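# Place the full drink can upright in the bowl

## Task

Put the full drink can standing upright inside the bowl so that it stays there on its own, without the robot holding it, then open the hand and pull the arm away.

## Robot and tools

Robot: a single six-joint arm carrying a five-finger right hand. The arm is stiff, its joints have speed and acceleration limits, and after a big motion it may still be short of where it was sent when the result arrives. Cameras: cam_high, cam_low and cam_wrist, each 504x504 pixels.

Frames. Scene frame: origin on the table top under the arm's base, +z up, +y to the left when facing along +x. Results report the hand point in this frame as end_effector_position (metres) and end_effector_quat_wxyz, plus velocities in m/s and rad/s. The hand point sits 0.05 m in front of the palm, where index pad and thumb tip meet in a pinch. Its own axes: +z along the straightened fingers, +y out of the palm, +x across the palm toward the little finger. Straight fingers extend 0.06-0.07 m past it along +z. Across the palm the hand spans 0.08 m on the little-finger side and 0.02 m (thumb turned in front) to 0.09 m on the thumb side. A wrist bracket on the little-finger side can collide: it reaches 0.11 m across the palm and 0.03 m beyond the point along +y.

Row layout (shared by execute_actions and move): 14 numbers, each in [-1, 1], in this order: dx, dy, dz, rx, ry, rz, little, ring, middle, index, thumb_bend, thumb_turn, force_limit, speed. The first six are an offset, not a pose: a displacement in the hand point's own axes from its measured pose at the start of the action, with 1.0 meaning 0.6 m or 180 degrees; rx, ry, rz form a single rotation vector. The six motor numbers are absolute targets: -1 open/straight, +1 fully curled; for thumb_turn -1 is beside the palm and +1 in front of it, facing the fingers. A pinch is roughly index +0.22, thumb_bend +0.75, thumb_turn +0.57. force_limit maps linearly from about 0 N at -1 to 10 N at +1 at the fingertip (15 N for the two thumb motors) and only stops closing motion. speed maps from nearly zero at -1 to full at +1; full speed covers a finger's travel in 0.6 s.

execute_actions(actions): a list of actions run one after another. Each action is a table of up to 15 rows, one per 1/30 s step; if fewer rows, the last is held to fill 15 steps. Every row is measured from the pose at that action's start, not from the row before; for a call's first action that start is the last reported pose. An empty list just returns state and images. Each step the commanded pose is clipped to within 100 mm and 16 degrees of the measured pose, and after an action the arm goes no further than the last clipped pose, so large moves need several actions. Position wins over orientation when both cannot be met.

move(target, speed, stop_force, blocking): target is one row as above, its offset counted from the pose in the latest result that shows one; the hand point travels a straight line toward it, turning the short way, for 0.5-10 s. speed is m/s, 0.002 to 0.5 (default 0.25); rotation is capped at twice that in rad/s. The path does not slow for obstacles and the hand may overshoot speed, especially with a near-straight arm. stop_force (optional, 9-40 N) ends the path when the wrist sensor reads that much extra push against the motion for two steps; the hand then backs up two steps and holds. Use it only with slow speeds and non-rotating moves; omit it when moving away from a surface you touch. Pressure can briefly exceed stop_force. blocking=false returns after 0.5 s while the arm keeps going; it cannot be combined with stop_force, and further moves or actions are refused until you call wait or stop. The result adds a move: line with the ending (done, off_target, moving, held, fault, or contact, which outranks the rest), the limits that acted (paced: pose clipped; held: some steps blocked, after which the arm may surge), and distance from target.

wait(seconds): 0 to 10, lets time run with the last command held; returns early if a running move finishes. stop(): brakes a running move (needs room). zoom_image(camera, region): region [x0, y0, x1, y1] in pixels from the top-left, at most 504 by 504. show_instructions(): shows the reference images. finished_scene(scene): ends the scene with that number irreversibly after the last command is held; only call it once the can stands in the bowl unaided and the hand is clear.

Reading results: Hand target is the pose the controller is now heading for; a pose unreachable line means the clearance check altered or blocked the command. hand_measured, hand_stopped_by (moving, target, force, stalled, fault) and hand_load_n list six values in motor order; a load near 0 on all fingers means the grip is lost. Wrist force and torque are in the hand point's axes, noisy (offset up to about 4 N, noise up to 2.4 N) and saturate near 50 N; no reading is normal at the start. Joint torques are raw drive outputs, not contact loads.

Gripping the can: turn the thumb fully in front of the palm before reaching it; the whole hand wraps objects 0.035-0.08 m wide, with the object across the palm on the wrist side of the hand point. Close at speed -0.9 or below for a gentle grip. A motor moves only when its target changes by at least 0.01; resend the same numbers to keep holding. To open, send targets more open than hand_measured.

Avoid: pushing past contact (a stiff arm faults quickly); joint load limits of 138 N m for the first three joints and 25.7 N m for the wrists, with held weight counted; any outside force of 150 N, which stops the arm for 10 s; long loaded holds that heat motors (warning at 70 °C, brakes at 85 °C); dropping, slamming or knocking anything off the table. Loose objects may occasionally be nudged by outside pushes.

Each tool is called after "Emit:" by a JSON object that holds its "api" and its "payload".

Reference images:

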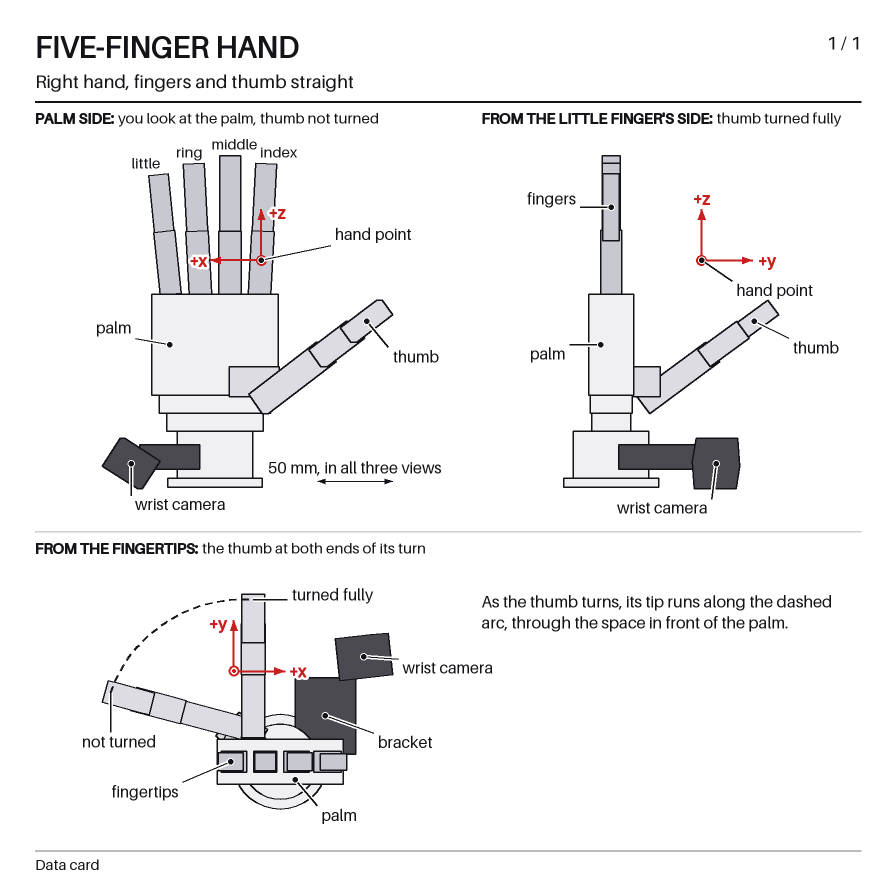

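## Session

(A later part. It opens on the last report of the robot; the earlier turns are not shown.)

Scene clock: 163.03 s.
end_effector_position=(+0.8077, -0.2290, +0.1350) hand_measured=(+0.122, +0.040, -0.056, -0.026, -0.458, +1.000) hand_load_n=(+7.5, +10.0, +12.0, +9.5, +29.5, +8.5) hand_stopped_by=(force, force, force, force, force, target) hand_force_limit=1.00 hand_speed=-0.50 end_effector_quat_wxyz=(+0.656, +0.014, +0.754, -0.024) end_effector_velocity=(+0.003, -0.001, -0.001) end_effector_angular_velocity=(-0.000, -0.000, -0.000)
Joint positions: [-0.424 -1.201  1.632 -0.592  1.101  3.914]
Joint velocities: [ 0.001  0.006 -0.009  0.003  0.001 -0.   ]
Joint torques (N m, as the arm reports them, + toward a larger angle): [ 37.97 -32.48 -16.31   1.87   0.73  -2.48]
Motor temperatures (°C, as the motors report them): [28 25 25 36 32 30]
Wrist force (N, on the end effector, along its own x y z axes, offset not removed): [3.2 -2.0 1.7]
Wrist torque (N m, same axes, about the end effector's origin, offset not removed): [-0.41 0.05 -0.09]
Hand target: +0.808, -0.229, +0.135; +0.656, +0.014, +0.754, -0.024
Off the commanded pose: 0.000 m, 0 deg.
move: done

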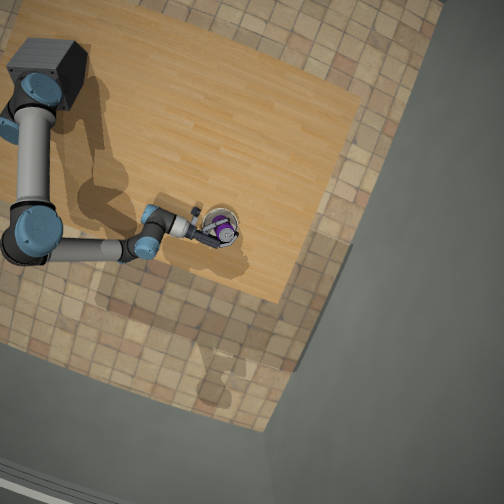

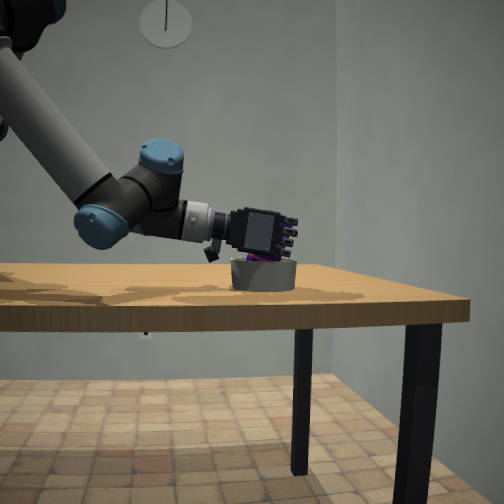

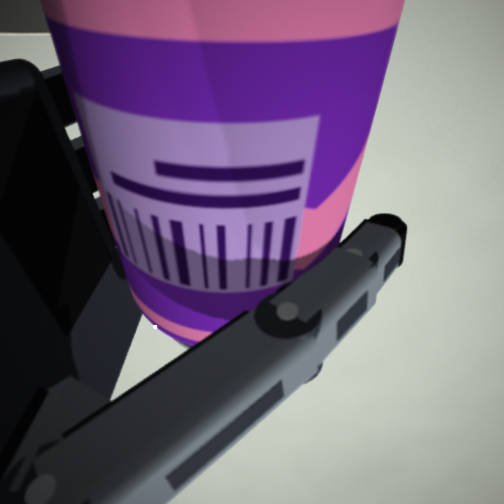

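Release gently, then lift.

Emit:
{"api": "execute_actions", "payload": {"actions": [[[0,0,0,0,0,0,-0.5,-0.5,-0.5,-0.5,-1,1,1,-0.6]],[[0,0,0,0,0,0,-1,-1,-1,-1,-1,1,1,0]],[[0,0,0,0,0,0,-1,-1,-1,-1,-1,1,1,0]]]}}

Emit:
{"api": "move", "payload": {"target": [-0.25,0,-0.1,0,0,0,-1,-1,-1,-1,-1,1,1,0], "speed": 0.15}}

Scene clock: 170.63 s.
end_effector_position=(+0.8078, -0.2290, +0.1350) hand_measured=(-1.000, -1.000, -1.000, -1.000, -1.000, +1.000) hand_load_n=(+0.0, +0.0, +0.0, +0.0, +0.0, +0.0) hand_stopped_by=(target, target, target, target, target, target) hand_force_limit=1.00 hand_speed=0.00 end_effector_quat_wxyz=(+0.656, +0.014, +0.754, -0.024) end_effector_velocity=(+0.000, -0.000, +0.000) end_effector_angular_velocity=(-0.000, -0.001, -0.001)
Joint positions: [-0.424 -1.201  1.632 -0.592  1.101  3.914]
Joint velocities: [-0.    -0.001 -0.    -0.    -0.     0.   ]
Joint torques (N m, as the arm reports them, + toward a larger angle): [ 21.37 -46.02  -4.26  -1.55  -2.17  -1.36]
Motor temperatures (°C, as the motors report them): [28 25 25 36 32 30]
Wrist force (N, on the end effector, along its own x y z axes, offset not removed): [2.2 5.5 -0.5]
Wrist torque (N m, same axes, about the end effector's origin, offset not removed): [0.76 -0.26 0.31]
Hand target: +0.808, -0.229, +0.135; +0.656, +0.014, +0.754, -0.024
Off the commanded pose: 0.000 m, 0 deg.

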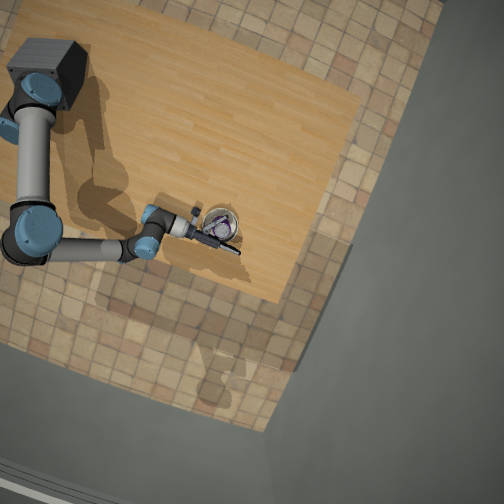

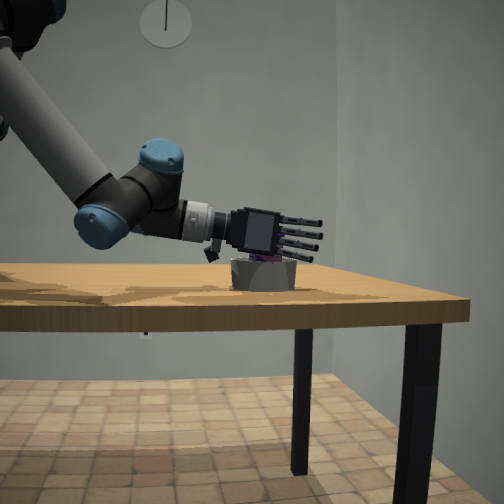

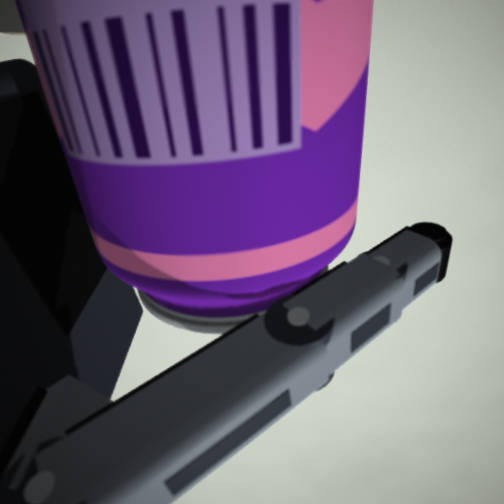

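Scene clock: 172.33 s.
end_effector_position=(+0.7693, -0.2242, +0.2914) hand_measured=(-1.000, -1.000, -1.000, -1.000, -1.000, +1.000) hand_load_n=(+0.0, +0.0, +0.0, +0.0, +0.0, +0.0) hand_stopped_by=(target, target, target, target, target, target) hand_force_limit=1.00 hand_speed=0.00 end_effector_quat_wxyz=(+0.656, +0.014, +0.754, -0.024) end_effector_velocity=(-0.000, +0.000, +0.002) end_effector_angular_velocity=(+0.000, +0.000, +0.000)
Joint positions: [-0.262 -1.471  1.738 -0.419  1.26   3.887]
Joint velocities: [ 0.003 -0.003  0.     0.003  0.003 -0.001]
Joint torques (N m, as the arm reports them, + toward a larger angle): [ 28.47 -40.55  -5.82   2.27   1.27  -2.59]
Motor temperatures (°C, as the motors report them): [28 25 25 36 32 30]
Wrist force (N, on the end effector, along its own x y z axes, offset not removed): [1.1 1.0 0.7]
Wrist torque (N m, same axes, about the end effector's origin, offset not removed): [0.07 -0.27 0.09]
Hand target: +0.769, -0.224, +0.292; +0.656, +0.014, +0.754, -0.024
Off the commanded pose: 0.000 m, 0 deg.
move: done

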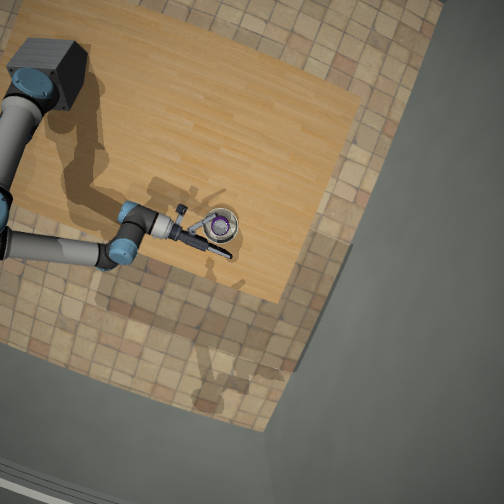

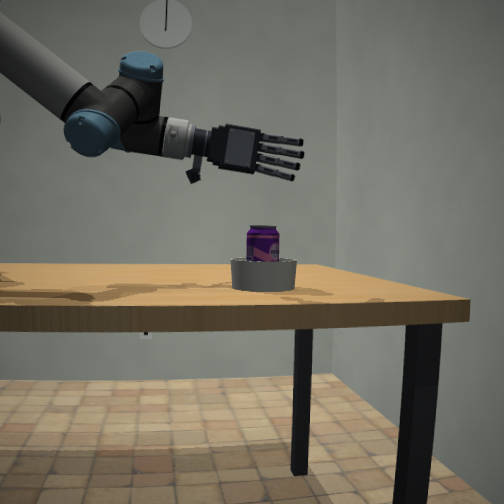

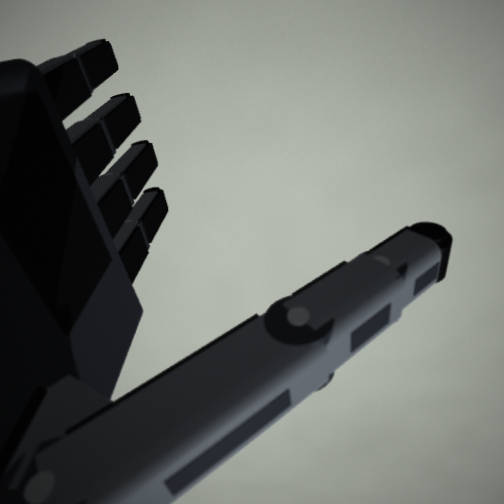

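Emit:
{"api": "finished_scene", "payload": {"scene": 1}}

The scene is finished: the task was done.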